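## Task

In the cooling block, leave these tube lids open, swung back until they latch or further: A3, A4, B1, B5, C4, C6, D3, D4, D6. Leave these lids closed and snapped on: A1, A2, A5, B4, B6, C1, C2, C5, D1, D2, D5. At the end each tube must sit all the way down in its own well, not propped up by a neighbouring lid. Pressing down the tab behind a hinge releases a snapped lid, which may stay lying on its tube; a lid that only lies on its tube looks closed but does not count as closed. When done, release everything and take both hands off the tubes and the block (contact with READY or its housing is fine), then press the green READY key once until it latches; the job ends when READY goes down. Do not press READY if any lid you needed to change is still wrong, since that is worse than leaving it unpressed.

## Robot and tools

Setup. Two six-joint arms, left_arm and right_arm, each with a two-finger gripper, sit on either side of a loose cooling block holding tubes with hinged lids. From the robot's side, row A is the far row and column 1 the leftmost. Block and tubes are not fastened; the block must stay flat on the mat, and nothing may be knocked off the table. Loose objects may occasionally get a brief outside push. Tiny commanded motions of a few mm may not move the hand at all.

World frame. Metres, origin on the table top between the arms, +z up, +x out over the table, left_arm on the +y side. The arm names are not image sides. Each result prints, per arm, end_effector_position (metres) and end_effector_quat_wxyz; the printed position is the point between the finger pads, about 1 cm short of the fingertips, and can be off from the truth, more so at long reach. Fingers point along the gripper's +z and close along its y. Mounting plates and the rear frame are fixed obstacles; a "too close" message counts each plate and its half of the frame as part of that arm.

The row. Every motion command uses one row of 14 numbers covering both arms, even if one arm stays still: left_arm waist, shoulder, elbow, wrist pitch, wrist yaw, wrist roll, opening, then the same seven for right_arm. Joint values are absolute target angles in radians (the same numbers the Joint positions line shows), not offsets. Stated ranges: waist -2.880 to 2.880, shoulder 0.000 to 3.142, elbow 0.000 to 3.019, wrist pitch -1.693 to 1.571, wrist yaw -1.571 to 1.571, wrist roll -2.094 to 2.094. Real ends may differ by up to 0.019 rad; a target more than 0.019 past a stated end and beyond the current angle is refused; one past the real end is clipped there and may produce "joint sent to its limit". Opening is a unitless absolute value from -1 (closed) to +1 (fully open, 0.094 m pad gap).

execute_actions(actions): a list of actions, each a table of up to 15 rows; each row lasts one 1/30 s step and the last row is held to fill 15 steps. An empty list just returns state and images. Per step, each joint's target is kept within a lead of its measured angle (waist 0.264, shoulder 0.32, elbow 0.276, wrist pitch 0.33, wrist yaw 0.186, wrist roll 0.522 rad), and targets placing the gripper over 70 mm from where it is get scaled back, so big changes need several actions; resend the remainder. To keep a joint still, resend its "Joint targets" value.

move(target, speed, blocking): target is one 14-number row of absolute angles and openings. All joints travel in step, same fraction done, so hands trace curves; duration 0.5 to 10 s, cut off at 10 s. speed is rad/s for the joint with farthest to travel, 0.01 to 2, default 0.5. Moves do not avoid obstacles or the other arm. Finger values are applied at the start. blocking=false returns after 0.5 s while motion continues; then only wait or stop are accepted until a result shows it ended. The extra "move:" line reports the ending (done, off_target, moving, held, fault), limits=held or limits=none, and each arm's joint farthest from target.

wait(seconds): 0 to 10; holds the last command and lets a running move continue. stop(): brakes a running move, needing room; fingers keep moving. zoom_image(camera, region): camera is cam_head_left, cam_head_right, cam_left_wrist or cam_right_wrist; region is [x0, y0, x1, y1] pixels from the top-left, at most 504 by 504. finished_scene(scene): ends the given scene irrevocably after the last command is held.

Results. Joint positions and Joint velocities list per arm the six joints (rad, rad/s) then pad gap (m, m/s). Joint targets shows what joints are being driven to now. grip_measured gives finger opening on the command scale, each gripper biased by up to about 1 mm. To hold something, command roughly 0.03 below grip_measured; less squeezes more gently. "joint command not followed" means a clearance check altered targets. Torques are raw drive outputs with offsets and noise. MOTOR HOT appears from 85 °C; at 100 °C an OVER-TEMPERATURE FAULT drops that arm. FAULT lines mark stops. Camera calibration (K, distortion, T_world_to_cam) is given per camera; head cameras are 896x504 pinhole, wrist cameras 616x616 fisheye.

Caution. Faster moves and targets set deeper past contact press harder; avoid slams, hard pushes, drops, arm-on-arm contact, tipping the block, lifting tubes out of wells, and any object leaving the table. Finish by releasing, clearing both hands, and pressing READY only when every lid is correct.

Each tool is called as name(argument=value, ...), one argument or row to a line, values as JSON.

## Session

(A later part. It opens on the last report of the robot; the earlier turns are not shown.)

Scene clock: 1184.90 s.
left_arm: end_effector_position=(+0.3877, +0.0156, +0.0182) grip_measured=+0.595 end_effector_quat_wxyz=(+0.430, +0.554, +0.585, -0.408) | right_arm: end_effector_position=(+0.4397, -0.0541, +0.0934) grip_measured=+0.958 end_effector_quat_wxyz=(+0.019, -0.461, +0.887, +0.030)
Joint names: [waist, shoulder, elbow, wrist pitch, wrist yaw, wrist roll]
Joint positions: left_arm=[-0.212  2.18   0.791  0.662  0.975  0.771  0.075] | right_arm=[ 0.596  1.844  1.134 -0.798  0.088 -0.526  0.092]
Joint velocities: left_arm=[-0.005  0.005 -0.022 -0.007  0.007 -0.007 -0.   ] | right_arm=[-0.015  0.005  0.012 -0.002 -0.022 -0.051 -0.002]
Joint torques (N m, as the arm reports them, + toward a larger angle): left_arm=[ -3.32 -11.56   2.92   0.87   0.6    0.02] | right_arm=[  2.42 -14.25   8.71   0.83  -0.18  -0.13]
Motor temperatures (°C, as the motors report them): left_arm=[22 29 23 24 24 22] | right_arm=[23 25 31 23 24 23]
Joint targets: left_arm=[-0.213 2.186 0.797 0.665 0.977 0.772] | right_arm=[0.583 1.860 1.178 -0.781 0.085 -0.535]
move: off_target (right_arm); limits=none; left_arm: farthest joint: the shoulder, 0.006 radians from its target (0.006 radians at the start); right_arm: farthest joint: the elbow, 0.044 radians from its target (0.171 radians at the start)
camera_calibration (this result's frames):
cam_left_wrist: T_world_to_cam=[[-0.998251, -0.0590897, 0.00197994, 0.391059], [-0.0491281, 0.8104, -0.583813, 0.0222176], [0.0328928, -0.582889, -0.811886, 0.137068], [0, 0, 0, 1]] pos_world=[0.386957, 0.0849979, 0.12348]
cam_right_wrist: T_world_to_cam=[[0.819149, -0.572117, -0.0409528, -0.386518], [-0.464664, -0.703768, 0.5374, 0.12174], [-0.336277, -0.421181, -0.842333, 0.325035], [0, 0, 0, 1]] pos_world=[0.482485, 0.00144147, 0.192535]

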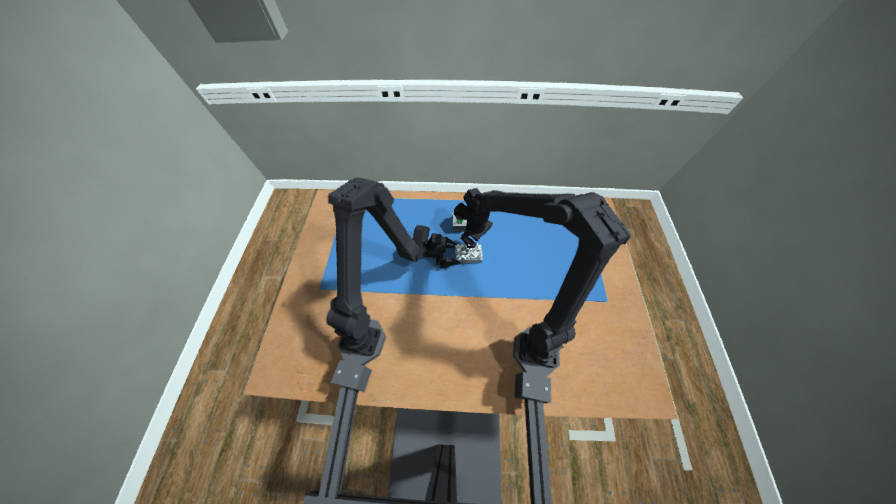

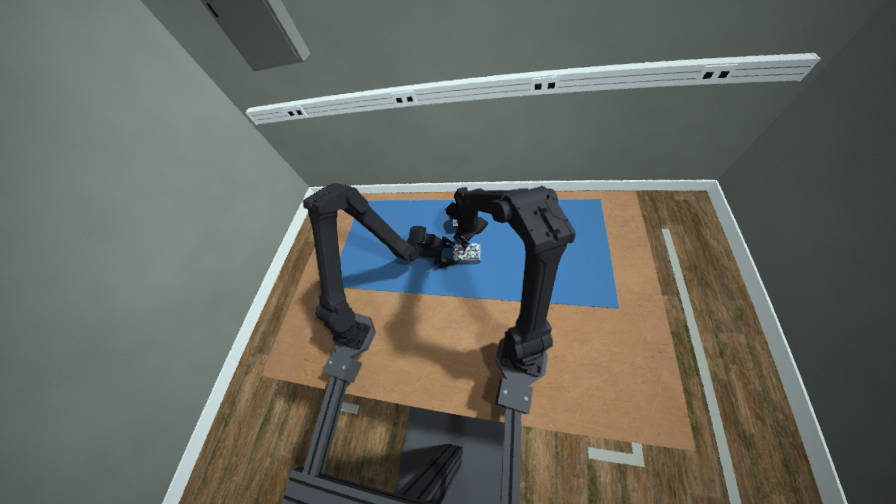

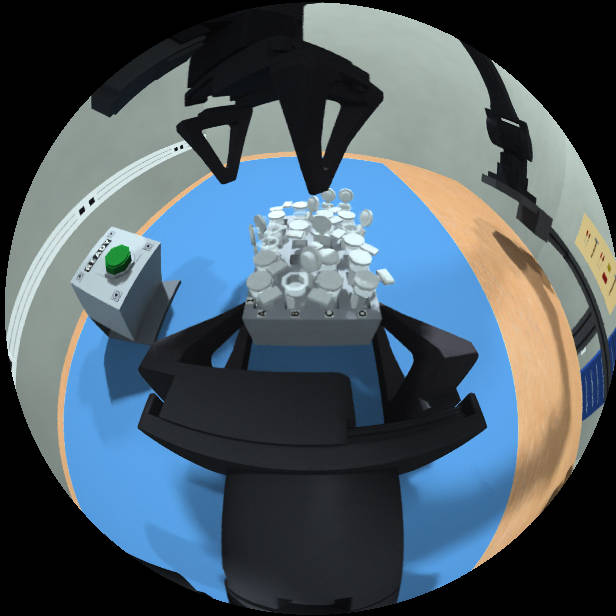

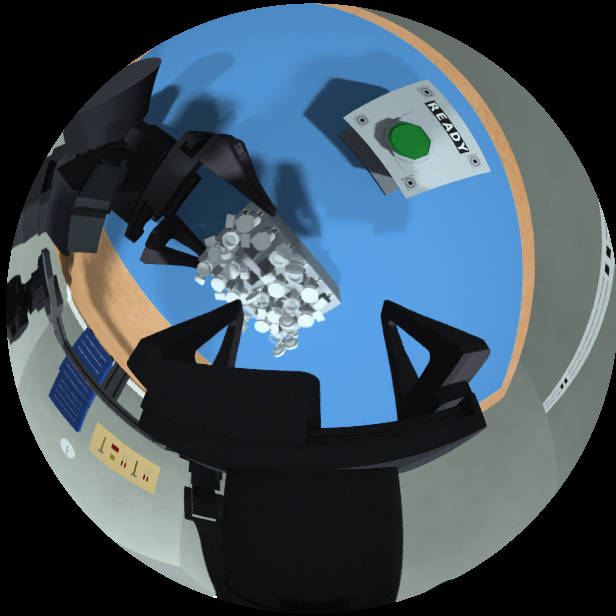

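execute_actions(
  actions=[
    [[-0.213,2.186,0.797,0.665,0.977,0.772,0.58, 0.59,1.864,1.16,-0.79,0.087,-0.53,0.98],[-0.213,2.186,0.797,0.665,0.977,0.772,0.58, 0.59,1.868,1.15,-0.79,0.087,-0.53,0.98],[-0.213,2.186,0.797,0.665,0.977,0.772,0.58, 0.59,1.872,1.15,-0.79,0.087,-0.53,0.98],[-0.213,2.186,0.797,0.665,0.977,0.772,0.58, 0.59,1.876,1.15,-0.79,0.087,-0.53,0.98],[-0.213,2.186,0.797,0.665,0.977,0.772,0.58, 0.59,1.880,1.15,-0.79,0.087,-0.53,0.98],[-0.213,2.186,0.797,0.665,0.977,0.772,0.58, 0.59,1.884,1.15,-0.79,0.087,-0.53,0.98],[-0.213,2.186,0.797,0.665,0.977,0.772,0.58, 0.59,1.888,1.15,-0.79,0.087,-0.53,0.98],[-0.213,2.186,0.797,0.665,0.977,0.772,0.58, 0.59,1.891,1.15,-0.79,0.087,-0.53,0.98],[-0.213,2.186,0.797,0.665,0.977,0.772,0.58, 0.59,1.893,1.15,-0.79,0.087,-0.53,0.98]],
  ],
)

zoom_image(
  camera="cam_right_wrist",
  region=[190, 250, 310, 350],
)

zoom_image(
  camera="cam_left_wrist",
  region=[275, 170, 405, 280],
)

Scene clock: 1196.27 s.
left_arm: end_effector_position=(+0.3877, +0.0156, +0.0182) grip_measured=+0.595 end_effector_quat_wxyz=(+0.430, +0.554, +0.585, -0.408) | right_arm: end_effector_position=(+0.4323, -0.0544, +0.0750) grip_measured=+0.978 end_effector_quat_wxyz=(-0.001, -0.463, +0.886, +0.031)
Joint names: [waist, shoulder, elbow, wrist pitch, wrist yaw, wrist roll]
Joint positions: left_arm=[-0.212  2.18   0.791  0.662  0.975  0.771  0.075] | right_arm=[ 0.596  1.884  1.134 -0.798  0.088 -0.526  0.093]
Joint velocities: left_arm=[-0.005 -0.015  0.007  0.002 -0.007  0.037  0.001] | right_arm=[-0.005 -0.005  0.002 -0.017  0.051 -0.007 -0.001]
Joint torques (N m, as the arm reports them, + toward a larger angle): left_arm=[ -3.08 -11.33   2.87   0.8    0.6    0.02] | right_arm=[  2.27 -14.74   6.61   0.4   -0.11  -0.08]
Motor temperatures (°C, as the motors report them): left_arm=[22 29 23 24 24 22] | right_arm=[23 25 32 23 24 23]
Joint targets: left_arm=[-0.213 2.186 0.797 0.665 0.977 0.772] | right_arm=[0.590 1.893 1.150 -0.790 0.087 -0.530]
camera_calibration (this result's frames):
cam_left_wrist: T_world_to_cam=[[-0.998251, -0.0590897, 0.00197994, 0.391059], [-0.0491281, 0.8104, -0.583813, 0.0222176], [0.0328928, -0.582889, -0.811886, 0.137068], [0, 0, 0, 1]] pos_world=[0.386957, 0.0849979, 0.12348]
cam_right_wrist: T_world_to_cam=[[0.820934, -0.567774, -0.0608348, -0.380527], [-0.440443, -0.697405, 0.565364, 0.115763], [-0.363425, -0.437332, -0.822595, 0.316286], [0, 0, 0, 1]] pos_world=[0.478321, 0.00300293, 0.171578]

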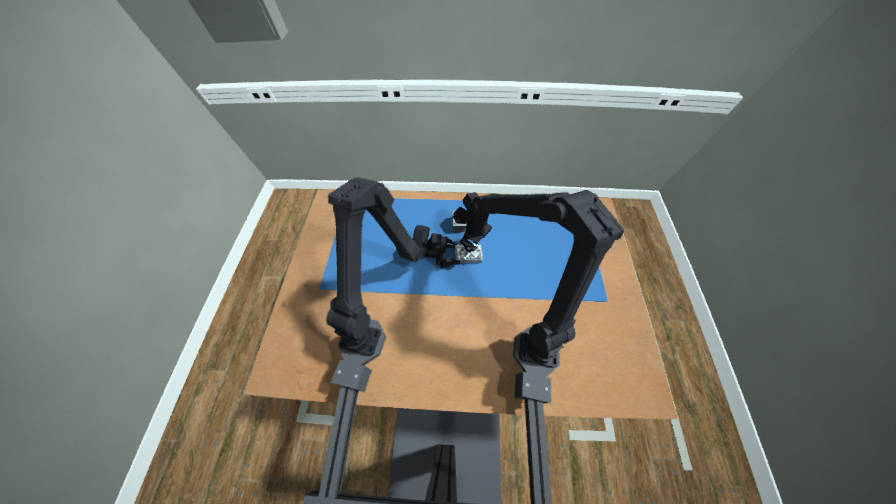

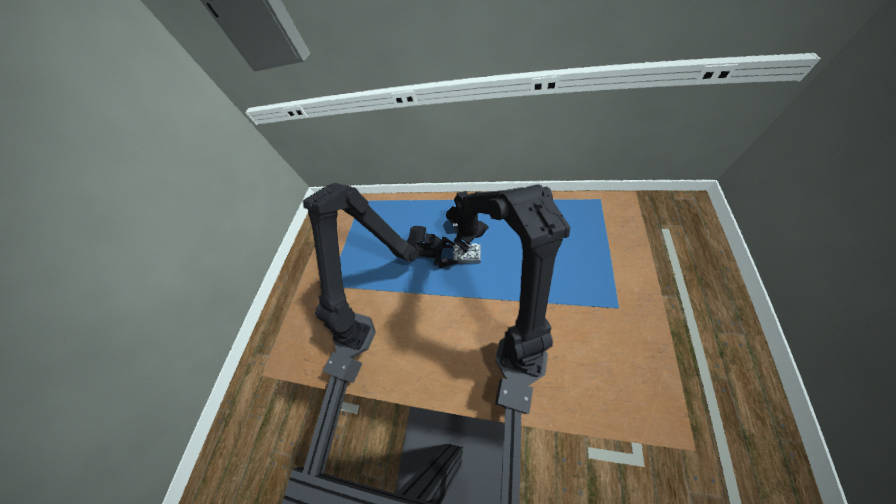

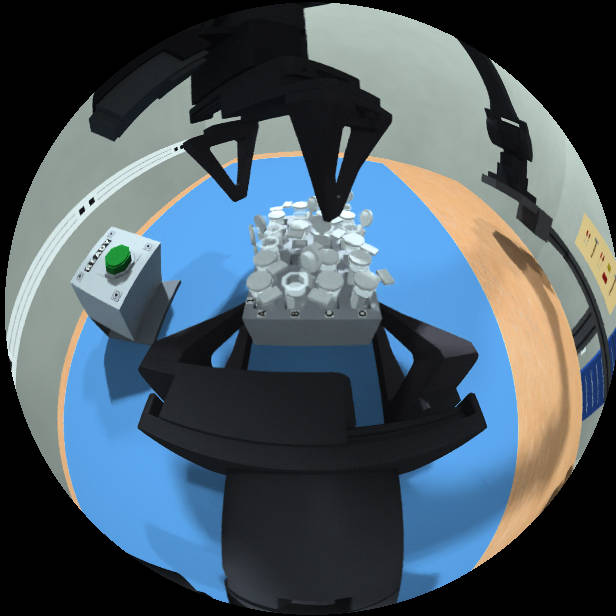

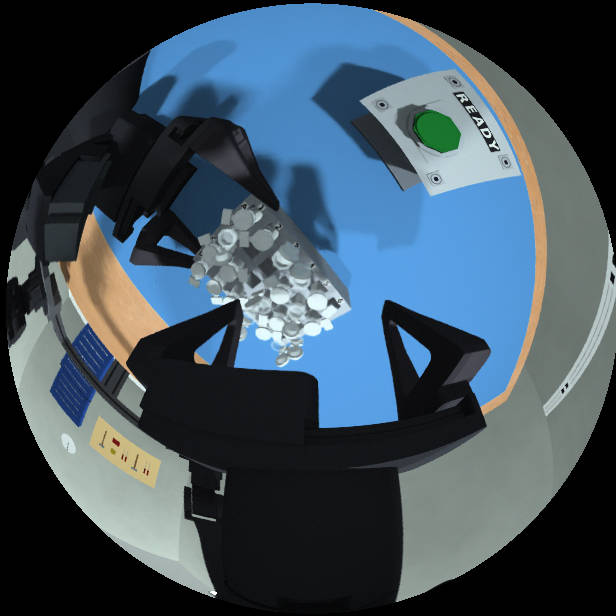

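Region (190, 250, 310, 350) of cam_right_wrist's 616x616 image, scaled by 4.200, with more detail than that image has.

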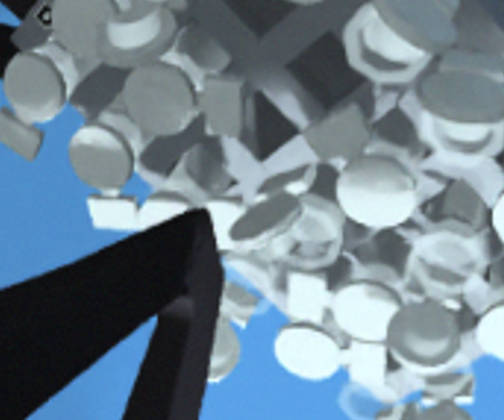

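Region (275, 170, 405, 280) of cam_left_wrist's 616x616 image, scaled by 3.877, with more detail than that image has; it fills the top 426 rows of this view, and the rest is white.

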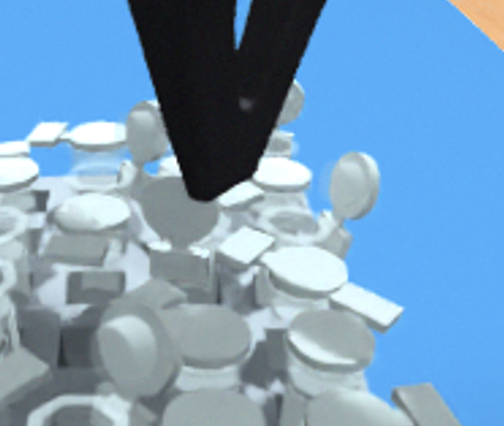

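execute_actions(
  actions=[
    [[-0.213,2.186,0.797,0.665,0.977,0.772,0.58, 0.59,1.896,1.15,-0.79,0.087,-0.53,1.0],[-0.213,2.186,0.797,0.665,0.977,0.772,0.58, 0.59,1.899,1.15,-0.79,0.087,-0.53,1.0],[-0.213,2.186,0.797,0.665,0.977,0.772,0.58, 0.59,1.901,1.15,-0.79,0.087,-0.53,1.0],[-0.213,2.186,0.797,0.665,0.977,0.772,0.58, 0.59,1.903,1.15,-0.79,0.087,-0.53,1.0],[-0.213,2.186,0.797,0.665,0.977,0.772,0.58, 0.59,1.905,1.15,-0.79,0.087,-0.53,1.0],[-0.213,2.186,0.797,0.665,0.977,0.772,0.58, 0.59,1.907,1.15,-0.79,0.087,-0.53,1.0],[-0.213,2.186,0.797,0.665,0.977,0.772,0.58, 0.59,1.909,1.15,-0.79,0.087,-0.53,1.0],[-0.213,2.186,0.797,0.665,0.977,0.772,0.58, 0.59,1.911,1.15,-0.79,0.087,-0.53,1.0],[-0.213,2.186,0.797,0.665,0.977,0.772,0.58, 0.59,1.913,1.15,-0.79,0.087,-0.53,1.0],[-0.213,2.186,0.797,0.665,0.977,0.772,0.58, 0.59,1.915,1.15,-0.79,0.087,-0.53,1.0],[-0.213,2.186,0.797,0.665,0.977,0.772,0.58, 0.59,1.917,1.15,-0.79,0.087,-0.53,1.0],[-0.213,2.186,0.797,0.665,0.977,0.772,0.58, 0.59,1.919,1.15,-0.79,0.087,-0.53,1.0],[-0.213,2.186,0.797,0.665,0.977,0.772,0.58, 0.59,1.920,1.15,-0.79,0.087,-0.53,1.0]],
  ],
)

zoom_image(
  camera="cam_right_wrist",
  region=[205, 270, 295, 345],
)

zoom_image(
  camera="cam_left_wrist",
  region=[285, 185, 395, 275],
)

Scene clock: 1208.57 s.
left_arm: end_effector_position=(+0.3877, +0.0156, +0.0182) grip_measured=+0.595 end_effector_quat_wxyz=(+0.430, +0.554, +0.585, -0.408) | right_arm: end_effector_position=(+0.4285, -0.0547, +0.0660) grip_measured=+1.000 end_effector_quat_wxyz=(-0.011, -0.464, +0.885, +0.031)
Joint names: [waist, shoulder, elbow, wrist pitch, wrist yaw, wrist roll]
Joint positions: left_arm=[-0.212  2.18   0.791  0.662  0.975  0.771  0.075] | right_arm=[ 0.596  1.904  1.134 -0.798  0.088 -0.526  0.094]
Joint velocities: left_arm=[-0.005 -0.005 -0.007  0.002 -0.037 -0.037  0.   ] | right_arm=[-0.005  0.054 -0.002 -0.007  0.022  0.051  0.   ]
Joint torques (N m, as the arm reports them, + toward a larger angle): left_arm=[ -3.18 -11.44   2.92   0.85   0.58   0.02] | right_arm=[  2.95 -13.62   6.24   0.39  -0.05  -0.05]
Motor temperatures (°C, as the motors report them): left_arm=[22 29 23 24 24 22] | right_arm=[23 25 32 23 24 23]
Joint targets: left_arm=[-0.213 2.186 0.797 0.665 0.977 0.772] | right_arm=[0.590 1.920 1.150 -0.790 0.087 -0.530]
camera_calibration (this result's frames):
cam_left_wrist: T_world_to_cam=[[-0.998251, -0.0590897, 0.00197994, 0.391059], [-0.0491281, 0.8104, -0.583813, 0.0222176], [0.0328928, -0.582889, -0.811886, 0.137068], [0, 0, 0, 1]] pos_world=[0.386957, 0.0849979, 0.12348]
cam_right_wrist: T_world_to_cam=[[0.821436, -0.565898, -0.0707345, -0.377535], [-0.42822, -0.693942, 0.578854, 0.113007], [-0.376658, -0.445201, -0.812357, 0.311892], [0, 0, 0, 1]] pos_world=[0.475989, 0.0036287, 0.161248]

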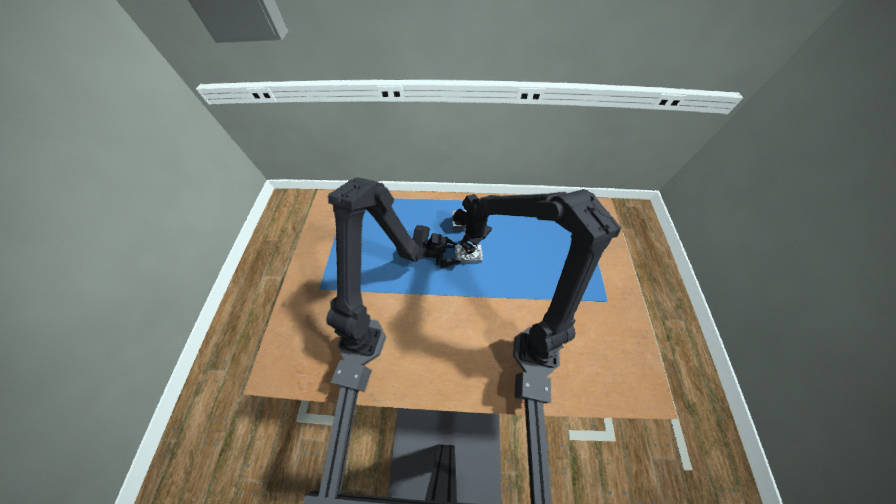

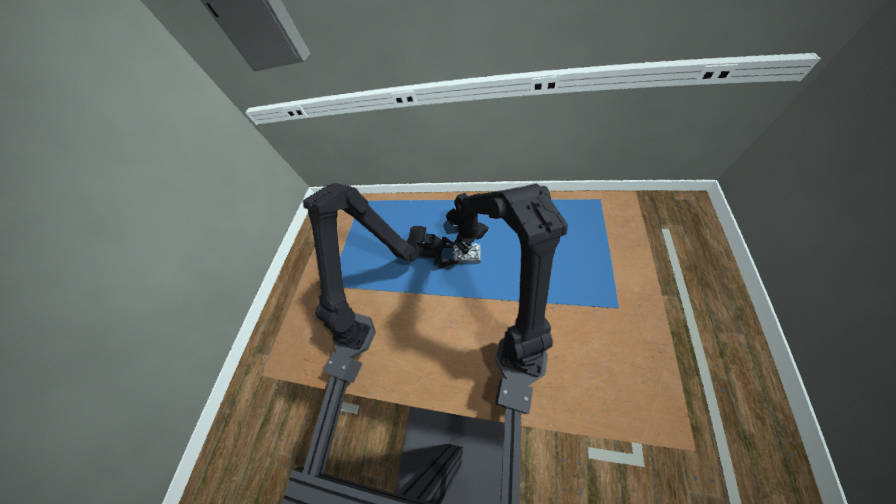

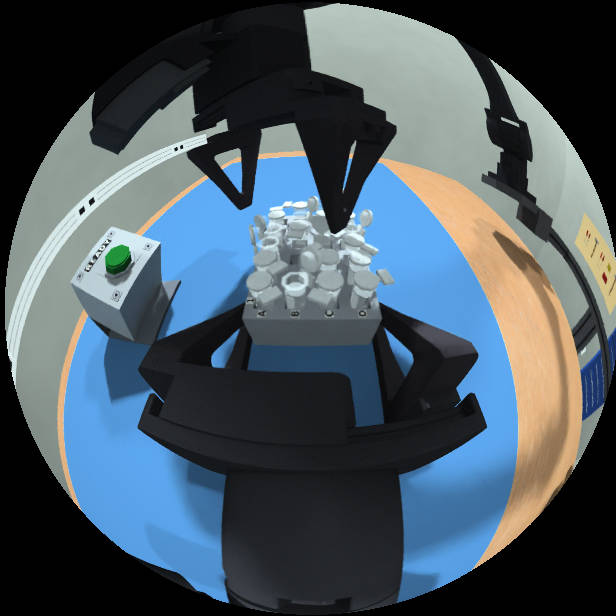

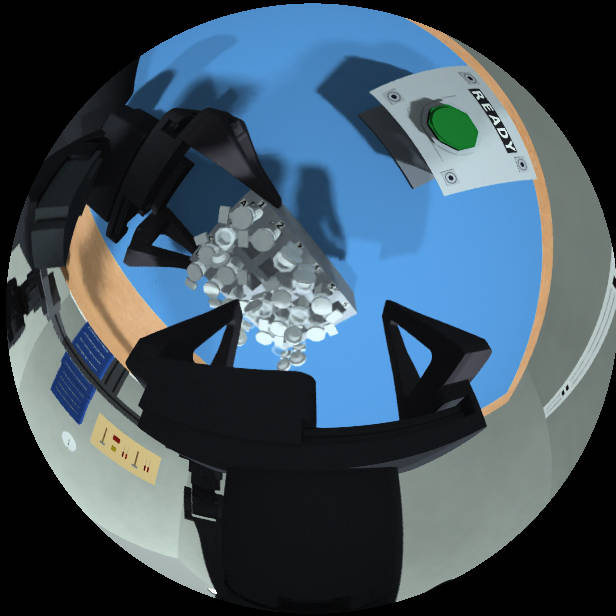

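Region (205, 270, 295, 345) of cam_right_wrist's 616x616 image, scaled by 5.600, with more detail than that image has.

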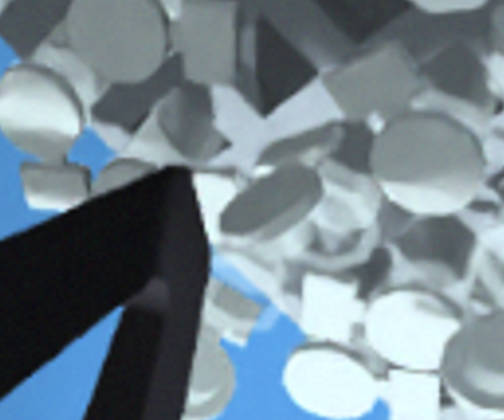

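Region (285, 185, 395, 275) of cam_left_wrist's 616x616 image, scaled by 4.582, with more detail than that image has; it fills the top 412 rows of this view, and the rest is white.

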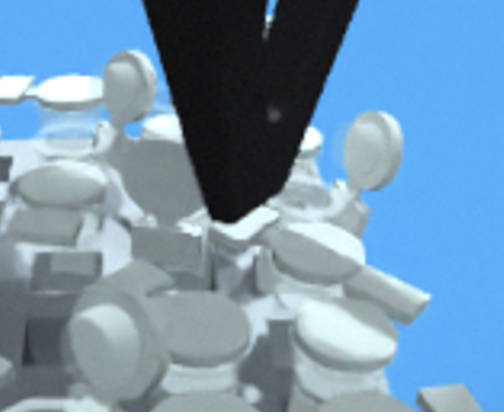

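execute_actions(
  actions=[
    [[-0.213,2.186,0.797,0.665,0.977,0.772,0.58, 0.59,1.921,1.15,-0.79,0.087,-0.53,0.985],[-0.213,2.186,0.797,0.665,0.977,0.772,0.58, 0.59,1.922,1.15,-0.79,0.087,-0.53,0.97],[-0.213,2.186,0.797,0.665,0.977,0.772,0.58, 0.59,1.923,1.15,-0.79,0.087,-0.53,0.96],[-0.213,2.186,0.797,0.665,0.977,0.772,0.58, 0.59,1.924,1.15,-0.79,0.087,-0.53,0.95],[-0.213,2.186,0.797,0.665,0.977,0.772,0.58, 0.59,1.925,1.15,-0.79,0.087,-0.53,0.94],[-0.213,2.186,0.797,0.665,0.977,0.772,0.58, 0.59,1.926,1.15,-0.79,0.087,-0.53,0.93],[-0.213,2.186,0.797,0.665,0.977,0.772,0.58, 0.59,1.927,1.15,-0.79,0.087,-0.53,0.92],[-0.213,2.186,0.797,0.665,0.977,0.772,0.58, 0.59,1.928,1.15,-0.79,0.087,-0.53,0.91],[-0.213,2.186,0.797,0.665,0.977,0.772,0.58, 0.59,1.929,1.15,-0.79,0.087,-0.53,0.90],[-0.213,2.186,0.797,0.665,0.977,0.772,0.58, 0.59,1.930,1.15,-0.79,0.087,-0.53,0.90]],
  ],
)

zoom_image(
  camera="cam_right_wrist",
  region=[215, 280, 285, 335],
)

zoom_image(
  camera="cam_left_wrist",
  region=[295, 200, 385, 270],
)

Scene clock: 1236.17 s.
left_arm: end_effector_position=(+0.3877, +0.0156, +0.0182) grip_measured=+0.595 end_effector_quat_wxyz=(+0.430, +0.554, +0.585, -0.408) | right_arm: end_effector_position=(+0.4266, -0.0549, +0.0618) grip_measured=+0.902 end_effector_quat_wxyz=(-0.015, -0.464, +0.885, +0.031)
Joint names: [waist, shoulder, elbow, wrist pitch, wrist yaw, wrist roll]
Joint positions: left_arm=[-0.212  2.18   0.791  0.662  0.975  0.771  0.075] | right_arm=[ 0.596  1.913  1.134 -0.798  0.088 -0.526  0.089]
Joint velocities: left_arm=[ 0.005  0.005  0.002 -0.007 -0.051 -0.051 -0.   ] | right_arm=[ 0.005 -0.015 -0.022  0.002 -0.022  0.007 -0.001]
Joint torques (N m, as the arm reports them, + toward a larger angle): left_arm=[ -2.93 -11.25   2.91   0.83   0.58   0.01] | right_arm=[  2.18 -13.27   6.55   0.11  -0.08  -0.12]
Motor temperatures (°C, as the motors report them): left_arm=[22 29 23 24 24 22] | right_arm=[23 25 32 23 24 23]
Joint targets: left_arm=[-0.213 2.186 0.797 0.665 0.977 0.772] | right_arm=[0.590 1.930 1.150 -0.790 0.087 -0.530]
camera_calibration (this result's frames):
cam_left_wrist: T_world_to_cam=[[-0.998251, -0.0590897, 0.00197994, 0.391059], [-0.0491281, 0.8104, -0.583813, 0.0222176], [0.0328928, -0.582889, -0.811886, 0.137068], [0, 0, 0, 1]] pos_world=[0.386957, 0.0849979, 0.12348]
cam_right_wrist: T_world_to_cam=[[0.821606, -0.565059, -0.0753115, -0.376158], [-0.422502, -0.692294, 0.584997, 0.111768], [-0.382695, -0.448817, -0.807532, 0.30984], [0, 0, 0, 1]] pos_world=[0.47485, 0.00388629, 0.156493]

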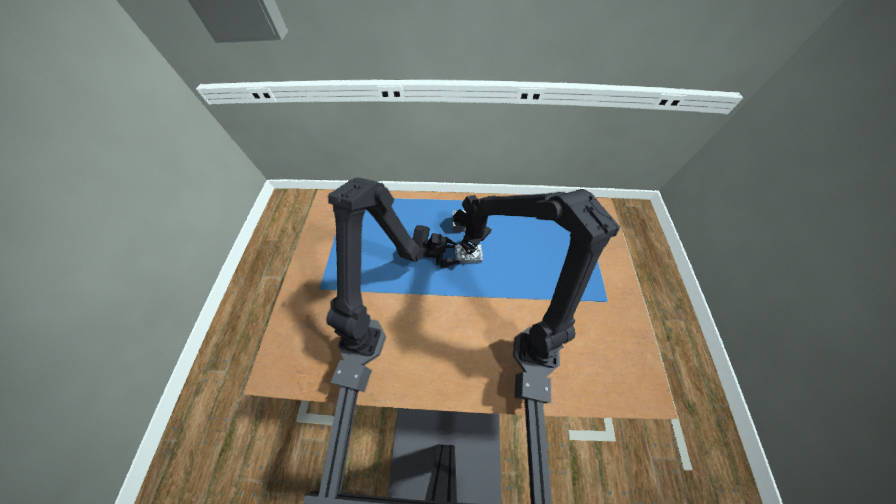

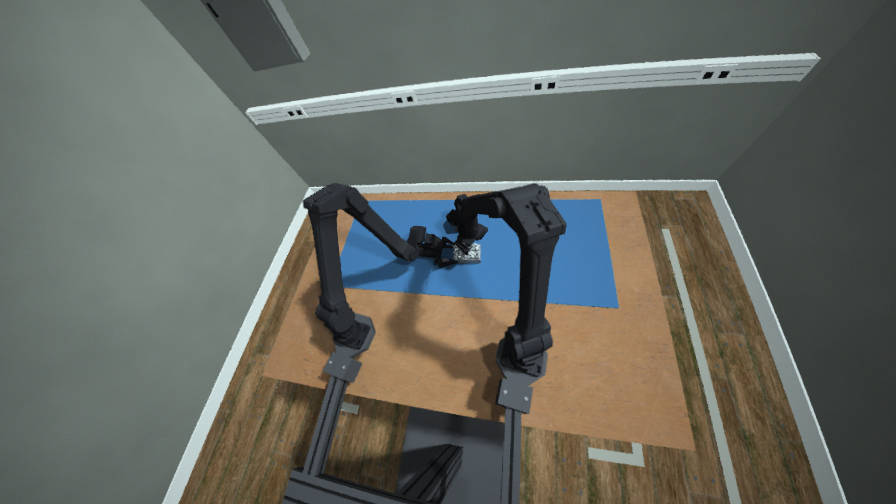

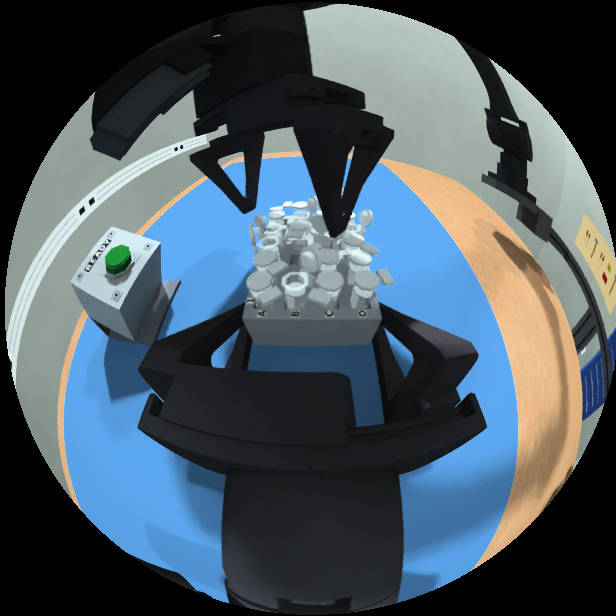

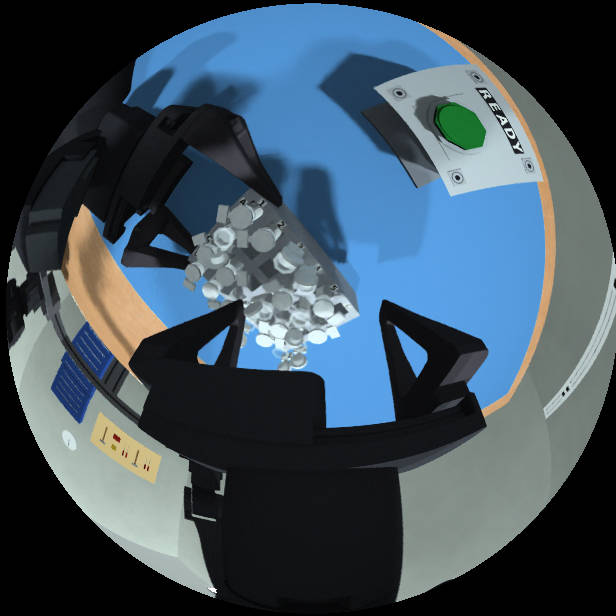

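Region (215, 280, 285, 335) of cam_right_wrist's 616x616 image, scaled by 7.200, with more detail than that image has; it fills the top 396 rows of this view, and the rest is white.

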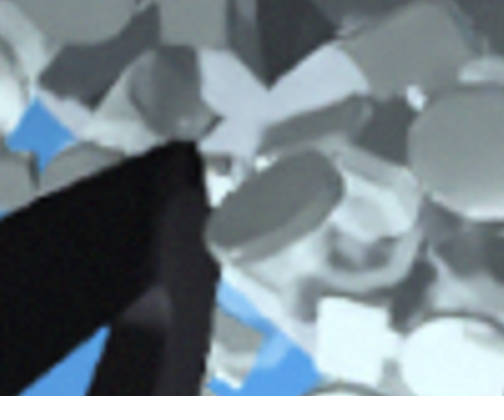

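Region (295, 200, 385, 270) of cam_left_wrist's 616x616 image, scaled by 5.600, with more detail than that image has.

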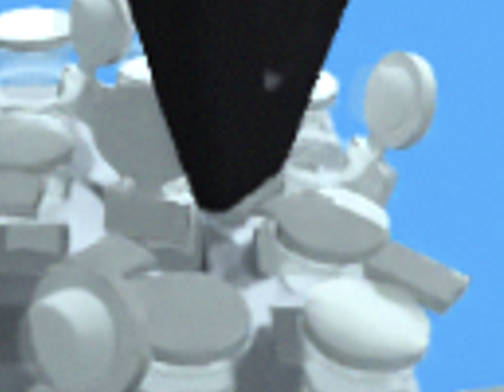

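execute_actions(
  actions=[
    [[-0.213,2.186,0.797,0.665,0.977,0.772,0.58, 0.592,1.925,1.14,-0.79,0.088,-0.53,0.885],[-0.213,2.186,0.797,0.665,0.977,0.772,0.58, 0.592,1.925,1.14,-0.79,0.088,-0.53,0.87],[-0.213,2.186,0.797,0.665,0.977,0.772,0.58, 0.592,1.925,1.14,-0.79,0.088,-0.53,0.86],[-0.213,2.186,0.797,0.665,0.977,0.772,0.58, 0.592,1.928,1.14,-0.79,0.088,-0.53,0.85],[-0.213,2.186,0.797,0.665,0.977,0.772,0.58, 0.592,1.931,1.14,-0.79,0.088,-0.53,0.85],[-0.213,2.186,0.797,0.665,0.977,0.772,0.58, 0.592,1.934,1.138,-0.79,0.088,-0.53,0.85],[-0.213,2.186,0.797,0.665,0.977,0.772,0.58, 0.592,1.938,1.136,-0.79,0.088,-0.53,0.85],[-0.213,2.186,0.797,0.665,0.977,0.772,0.58, 0.592,1.943,1.134,-0.79,0.089,-0.53,0.85],[-0.213,2.186,0.797,0.665,0.977,0.772,0.58, 0.592,1.950,1.132,-0.79,0.090,-0.53,0.85],[-0.213,2.186,0.797,0.665,0.977,0.772,0.58, 0.592,1.960,1.130,-0.79,0.091,-0.53,0.85],[-0.213,2.186,0.797,0.665,0.977,0.772,0.58, 0.592,1.970,1.129,-0.788,0.092,-0.53,0.85],[-0.213,2.186,0.797,0.665,0.977,0.772,0.58, 0.592,1.980,1.128,-0.788,0.093,-0.53,0.85],[-0.213,2.186,0.797,0.665,0.977,0.772,0.58, 0.592,1.990,1.127,-0.786,0.094,-0.53,0.85],[-0.213,2.186,0.797,0.665,0.977,0.772,0.58, 0.592,2.000,1.126,-0.786,0.095,-0.53,0.85],[-0.213,2.186,0.797,0.665,0.977,0.772,0.58, 0.592,2.010,1.125,-0.785,0.096,-0.53,0.85]],
    [[-0.213,2.186,0.797,0.665,0.977,0.772,0.58, 0.592,2.020,1.125,-0.785,0.097,-0.53,0.85],[-0.213,2.186,0.797,0.665,0.977,0.772,0.58, 0.592,2.022,1.125,-0.785,0.097,-0.53,0.85],[-0.213,2.186,0.797,0.665,0.977,0.772,0.58, 0.592,2.022,1.125,-0.785,0.097,-0.53,0.85],[-0.213,2.186,0.797,0.665,0.977,0.772,0.58, 0.592,1.98,1.13,-0.79,0.092,-0.53,0.85],[-0.213,2.186,0.797,0.665,0.977,0.772,0.58, 0.592,1.95,1.135,-0.79,0.089,-0.53,0.85],[-0.213,2.186,0.797,0.665,0.977,0.772,0.58, 0.592,1.936,1.14,-0.79,0.088,-0.53,0.85]],
  ],
)

zoom_image(
  camera="cam_right_wrist",
  region=[205, 270, 295, 345],
)

zoom_image(
  camera="cam_left_wrist",
  region=[285, 190, 395, 275],
)

Scene clock: 1258.10 s.
left_arm: end_effector_position=(+0.3877, +0.0156, +0.0182) grip_measured=+0.595 end_effector_quat_wxyz=(+0.430, +0.554, +0.585, -0.408) | right_arm: end_effector_position=(+0.4267, -0.0545, +0.0608) grip_measured=+0.852 end_effector_quat_wxyz=(-0.016, -0.467, +0.884, +0.032)
Joint names: [waist, shoulder, elbow, wrist pitch, wrist yaw, wrist roll]
Joint positions: left_arm=[-0.212  2.18   0.791  0.662  0.975  0.771  0.075] | right_arm=[ 0.596  1.916  1.136 -0.798  0.087 -0.532  0.087]
Joint velocities: left_arm=[-0.005 -0.005  0.002  0.002  0.022  0.037  0.   ] | right_arm=[-0.005  0.005  0.007 -0.007  0.037 -0.007  0.001]
Joint torques (N m, as the arm reports them, + toward a larger angle): left_arm=[ -3.07 -11.33   2.87   0.86   0.57   0.  ] | right_arm=[  2.83 -14.58   5.36   0.48  -0.01  -0.04]
Motor temperatures (°C, as the motors report them): left_arm=[22 29 23 24 24 22] | right_arm=[23 25 32 23 24 23]
Joint targets: left_arm=[-0.213 2.186 0.797 0.665 0.977 0.772] | right_arm=[0.592 1.936 1.140 -0.790 0.088 -0.530]
camera_calibration (this result's frames):
cam_left_wrist: T_world_to_cam=[[-0.998251, -0.0590897, 0.00197994, 0.391059], [-0.0491281, 0.8104, -0.583813, 0.0222176], [0.0328928, -0.582889, -0.811886, 0.137068], [0, 0, 0, 1]] pos_world=[0.386957, 0.0849979, 0.12348]
cam_right_wrist: T_world_to_cam=[[0.8248, -0.560151, -0.0770507, -0.377029], [-0.417464, -0.695193, 0.585176, 0.110317], [-0.381352, -0.450487, -0.807238, 0.308563], [0, 0, 0, 1]] pos_world=[0.474698, 0.00450202, 0.155479]

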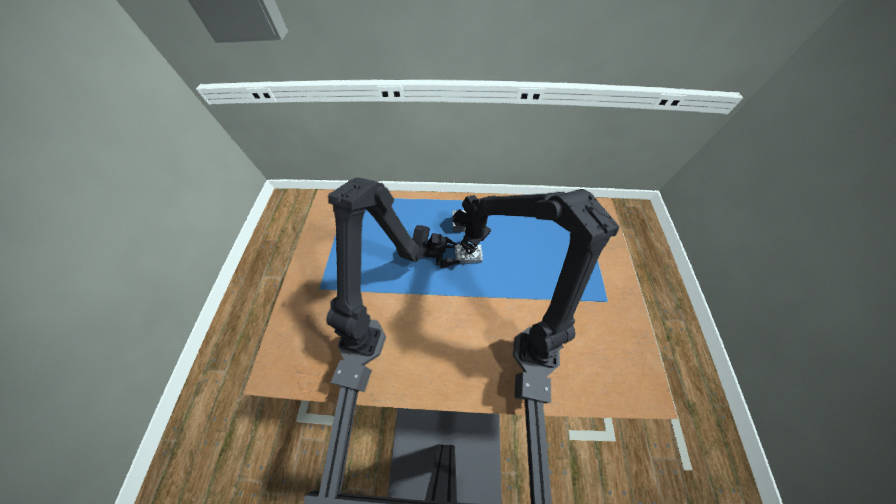

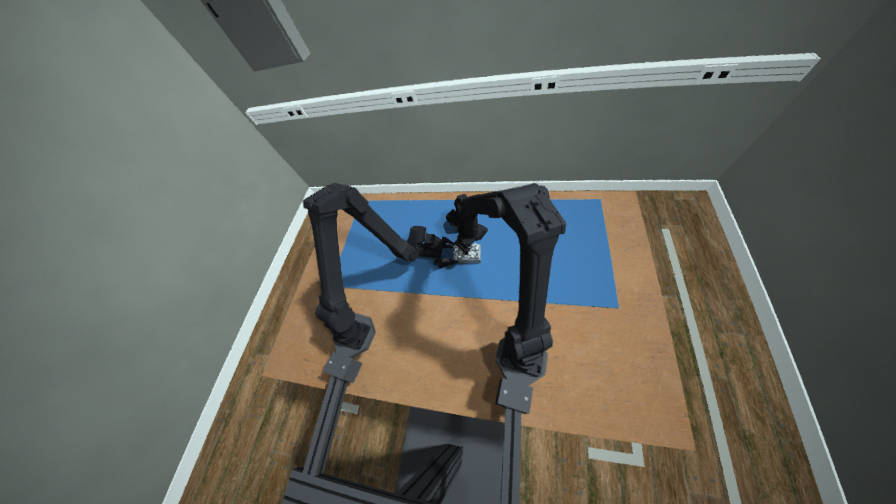

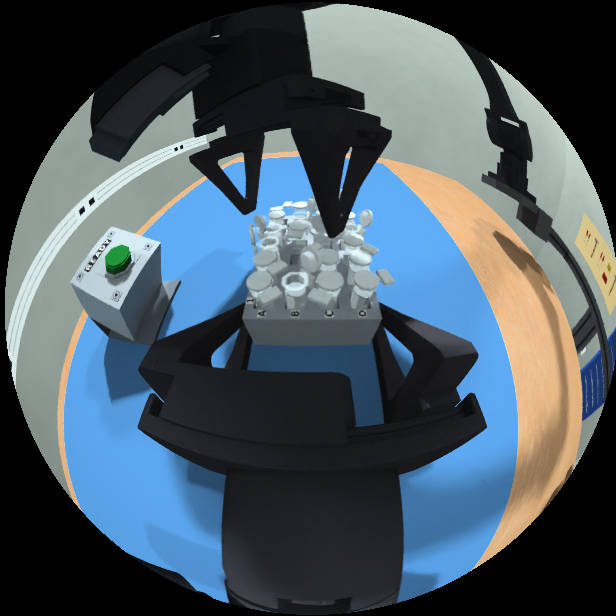

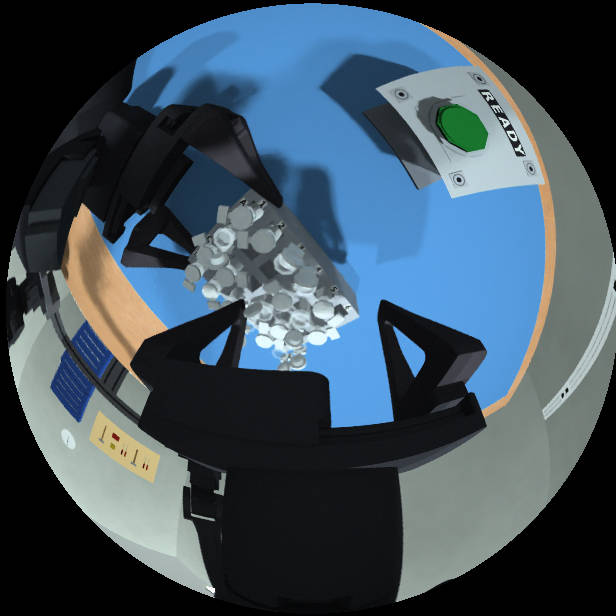

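Region (205, 270, 295, 345) of cam_right_wrist's 616x616 image, scaled by 5.600, with more detail than that image has.

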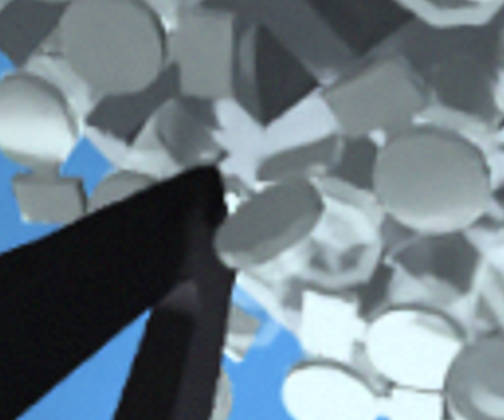

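Region (285, 190, 395, 275) of cam_left_wrist's 616x616 image, scaled by 4.582, with more detail than that image has; it fills the top 389 rows of this view, and the rest is white.

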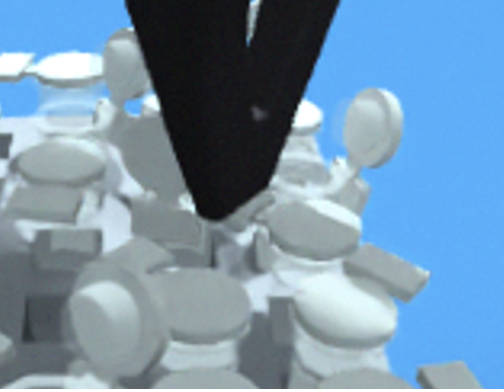

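execute_actions(
  actions=[
    [[-0.213,2.186,0.797,0.665,0.977,0.772,0.58, 0.592,1.925,1.14,-0.79,0.088,-0.53,0.87],[-0.213,2.186,0.797,0.665,0.977,0.772,0.58, 0.592,1.915,1.14,-0.79,0.088,-0.53,0.88],[-0.213,2.186,0.797,0.665,0.977,0.772,0.58, 0.592,1.909,1.14,-0.79,0.088,-0.53,0.89],[-0.213,2.186,0.797,0.665,0.977,0.772,0.58, 0.592,1.906,1.14,-0.79,0.088,-0.53,0.89],[-0.213,2.186,0.797,0.665,0.977,0.772,0.58, 0.592,1.904,1.14,-0.79,0.088,-0.53,0.89],[-0.213,2.186,0.797,0.665,0.977,0.772,0.58, 0.592,1.903,1.14,-0.79,0.088,-0.53,0.89],[-0.213,2.186,0.797,0.665,0.977,0.772,0.58, 0.592,1.903,1.14,-0.79,0.088,-0.53,0.89],[-0.213,2.186,0.797,0.665,0.977,0.772,0.58, 0.592,1.903,1.14,-0.79,0.088,-0.53,0.88],[-0.213,2.186,0.797,0.665,0.977,0.772,0.58, 0.592,1.903,1.14,-0.79,0.088,-0.53,0.87],[-0.213,2.186,0.797,0.665,0.977,0.772,0.58, 0.592,1.903,1.14,-0.79,0.088,-0.53,0.86],[-0.213,2.186,0.797,0.665,0.977,0.772,0.58, 0.592,1.903,1.14,-0.79,0.088,-0.53,0.85],[-0.213,2.186,0.797,0.665,0.977,0.772,0.58, 0.592,1.903,1.14,-0.79,0.088,-0.53,0.84],[-0.213,2.186,0.797,0.665,0.977,0.772,0.58, 0.592,1.903,1.14,-0.79,0.088,-0.53,0.83],[-0.213,2.186,0.797,0.665,0.977,0.772,0.58, 0.592,1.903,1.14,-0.79,0.088,-0.53,0.82],[-0.213,2.186,0.797,0.665,0.977,0.772,0.58, 0.592,1.903,1.14,-0.79,0.088,-0.53,0.81]],
    [[-0.213,2.186,0.797,0.665,0.977,0.772,0.58, 0.592,1.903,1.14,-0.79,0.088,-0.53,0.80],[-0.213,2.186,0.797,0.665,0.977,0.772,0.58, 0.592,1.903,1.14,-0.79,0.088,-0.53,0.79],[-0.213,2.186,0.797,0.665,0.977,0.772,0.58, 0.592,1.903,1.14,-0.79,0.088,-0.53,0.78],[-0.213,2.186,0.797,0.665,0.977,0.772,0.58, 0.592,1.903,1.14,-0.79,0.088,-0.53,0.77],[-0.213,2.186,0.797,0.665,0.977,0.772,0.58, 0.592,1.903,1.14,-0.79,0.088,-0.53,0.76]],
  ],
)

zoom_image(
  camera="cam_right_wrist",
  region=[205, 270, 295, 345],
)

zoom_image(
  camera="cam_left_wrist",
  region=[285, 190, 395, 275],
)

Scene clock: 1301.60 s.
left_arm: end_effector_position=(+0.3877, +0.0156, +0.0182) grip_measured=+0.595 end_effector_quat_wxyz=(+0.430, +0.554, +0.585, -0.408) | right_arm: end_effector_position=(+0.4271, -0.0544, +0.0619) grip_measured=+0.762 end_effector_quat_wxyz=(-0.015, -0.467, +0.884, +0.032)
Joint names: [waist, shoulder, elbow, wrist pitch, wrist yaw, wrist roll]
Joint positions: left_arm=[-0.212  2.18   0.791  0.662  0.975  0.771  0.075] | right_arm=[ 0.596  1.914  1.136 -0.798  0.087 -0.532  0.083]
Joint velocities: left_arm=[-0.015 -0.015  0.002 -0.002  0.022  0.037  0.   ] | right_arm=[-0.005  0.005  0.002 -0.002 -0.037 -0.022 -0.   ]
Joint torques (N m, as the arm reports them, + toward a larger angle): left_arm=[ -3.33 -11.44   2.91   0.89   0.59   0.02] | right_arm=[  2.8  -16.71   5.44   0.57  -0.02  -0.01]
Motor temperatures (°C, as the motors report them): left_arm=[22 29 23 24 24 22] | right_arm=[23 26 31 23 24 23]
Joint targets: left_arm=[-0.213 2.186 0.797 0.665 0.977 0.772] | right_arm=[0.592 1.903 1.140 -0.790 0.088 -0.530]
camera_calibration (this result's frames):
cam_left_wrist: T_world_to_cam=[[-0.998251, -0.0590897, 0.00197994, 0.391059], [-0.0491281, 0.8104, -0.583813, 0.0222176], [0.0328928, -0.582889, -0.811886, 0.137068], [0, 0, 0, 1]] pos_world=[0.386957, 0.0849979, 0.12348]
cam_right_wrist: T_world_to_cam=[[0.824766, -0.560358, -0.0758948, -0.377376], [-0.4189, -0.69561, 0.583653, 0.110622], [-0.379848, -0.449585, -0.808449, 0.309077], [0, 0, 0, 1]] pos_world=[0.474988, 0.0044405, 0.156667]

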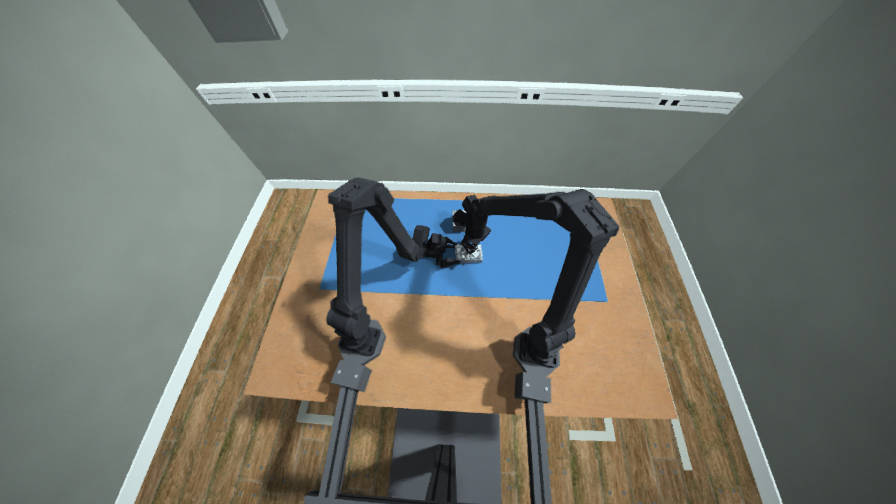

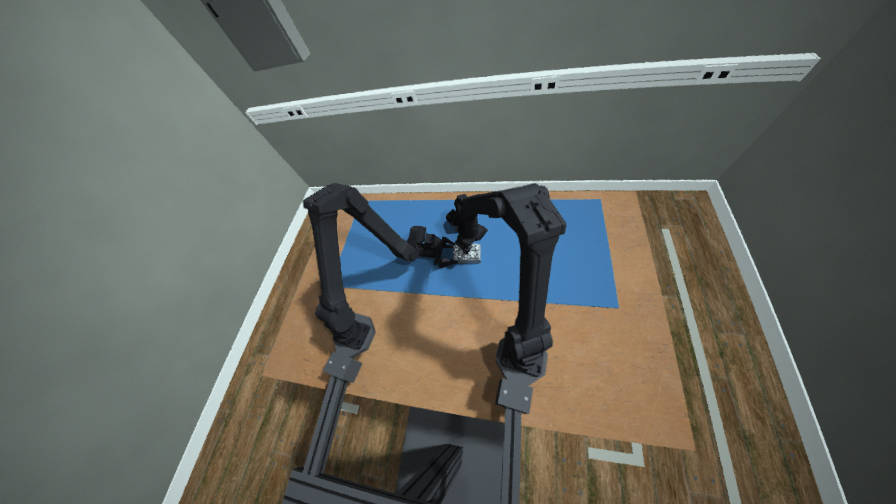

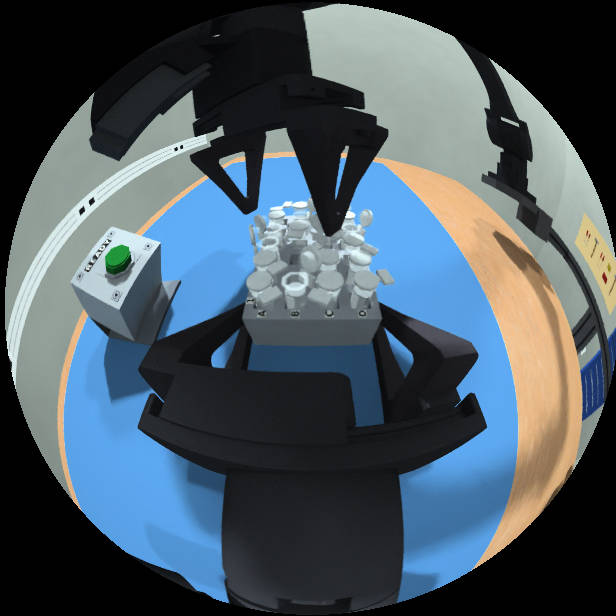

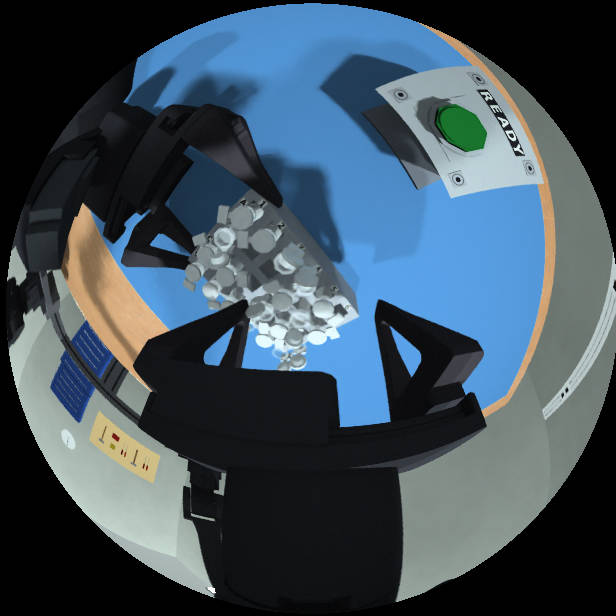

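Region (205, 270, 295, 345) of cam_right_wrist's 616x616 image, scaled by 5.600, with more detail than that image has.

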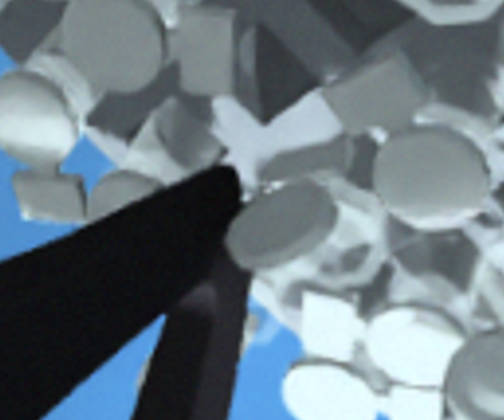

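Region (285, 190, 395, 275) of cam_left_wrist's 616x616 image, scaled by 4.582, with more detail than that image has; it fills the top 389 rows of this view, and the rest is white.

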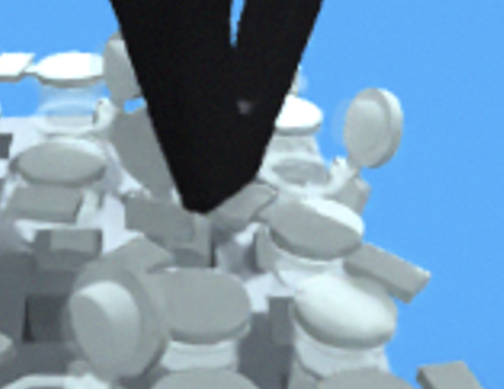

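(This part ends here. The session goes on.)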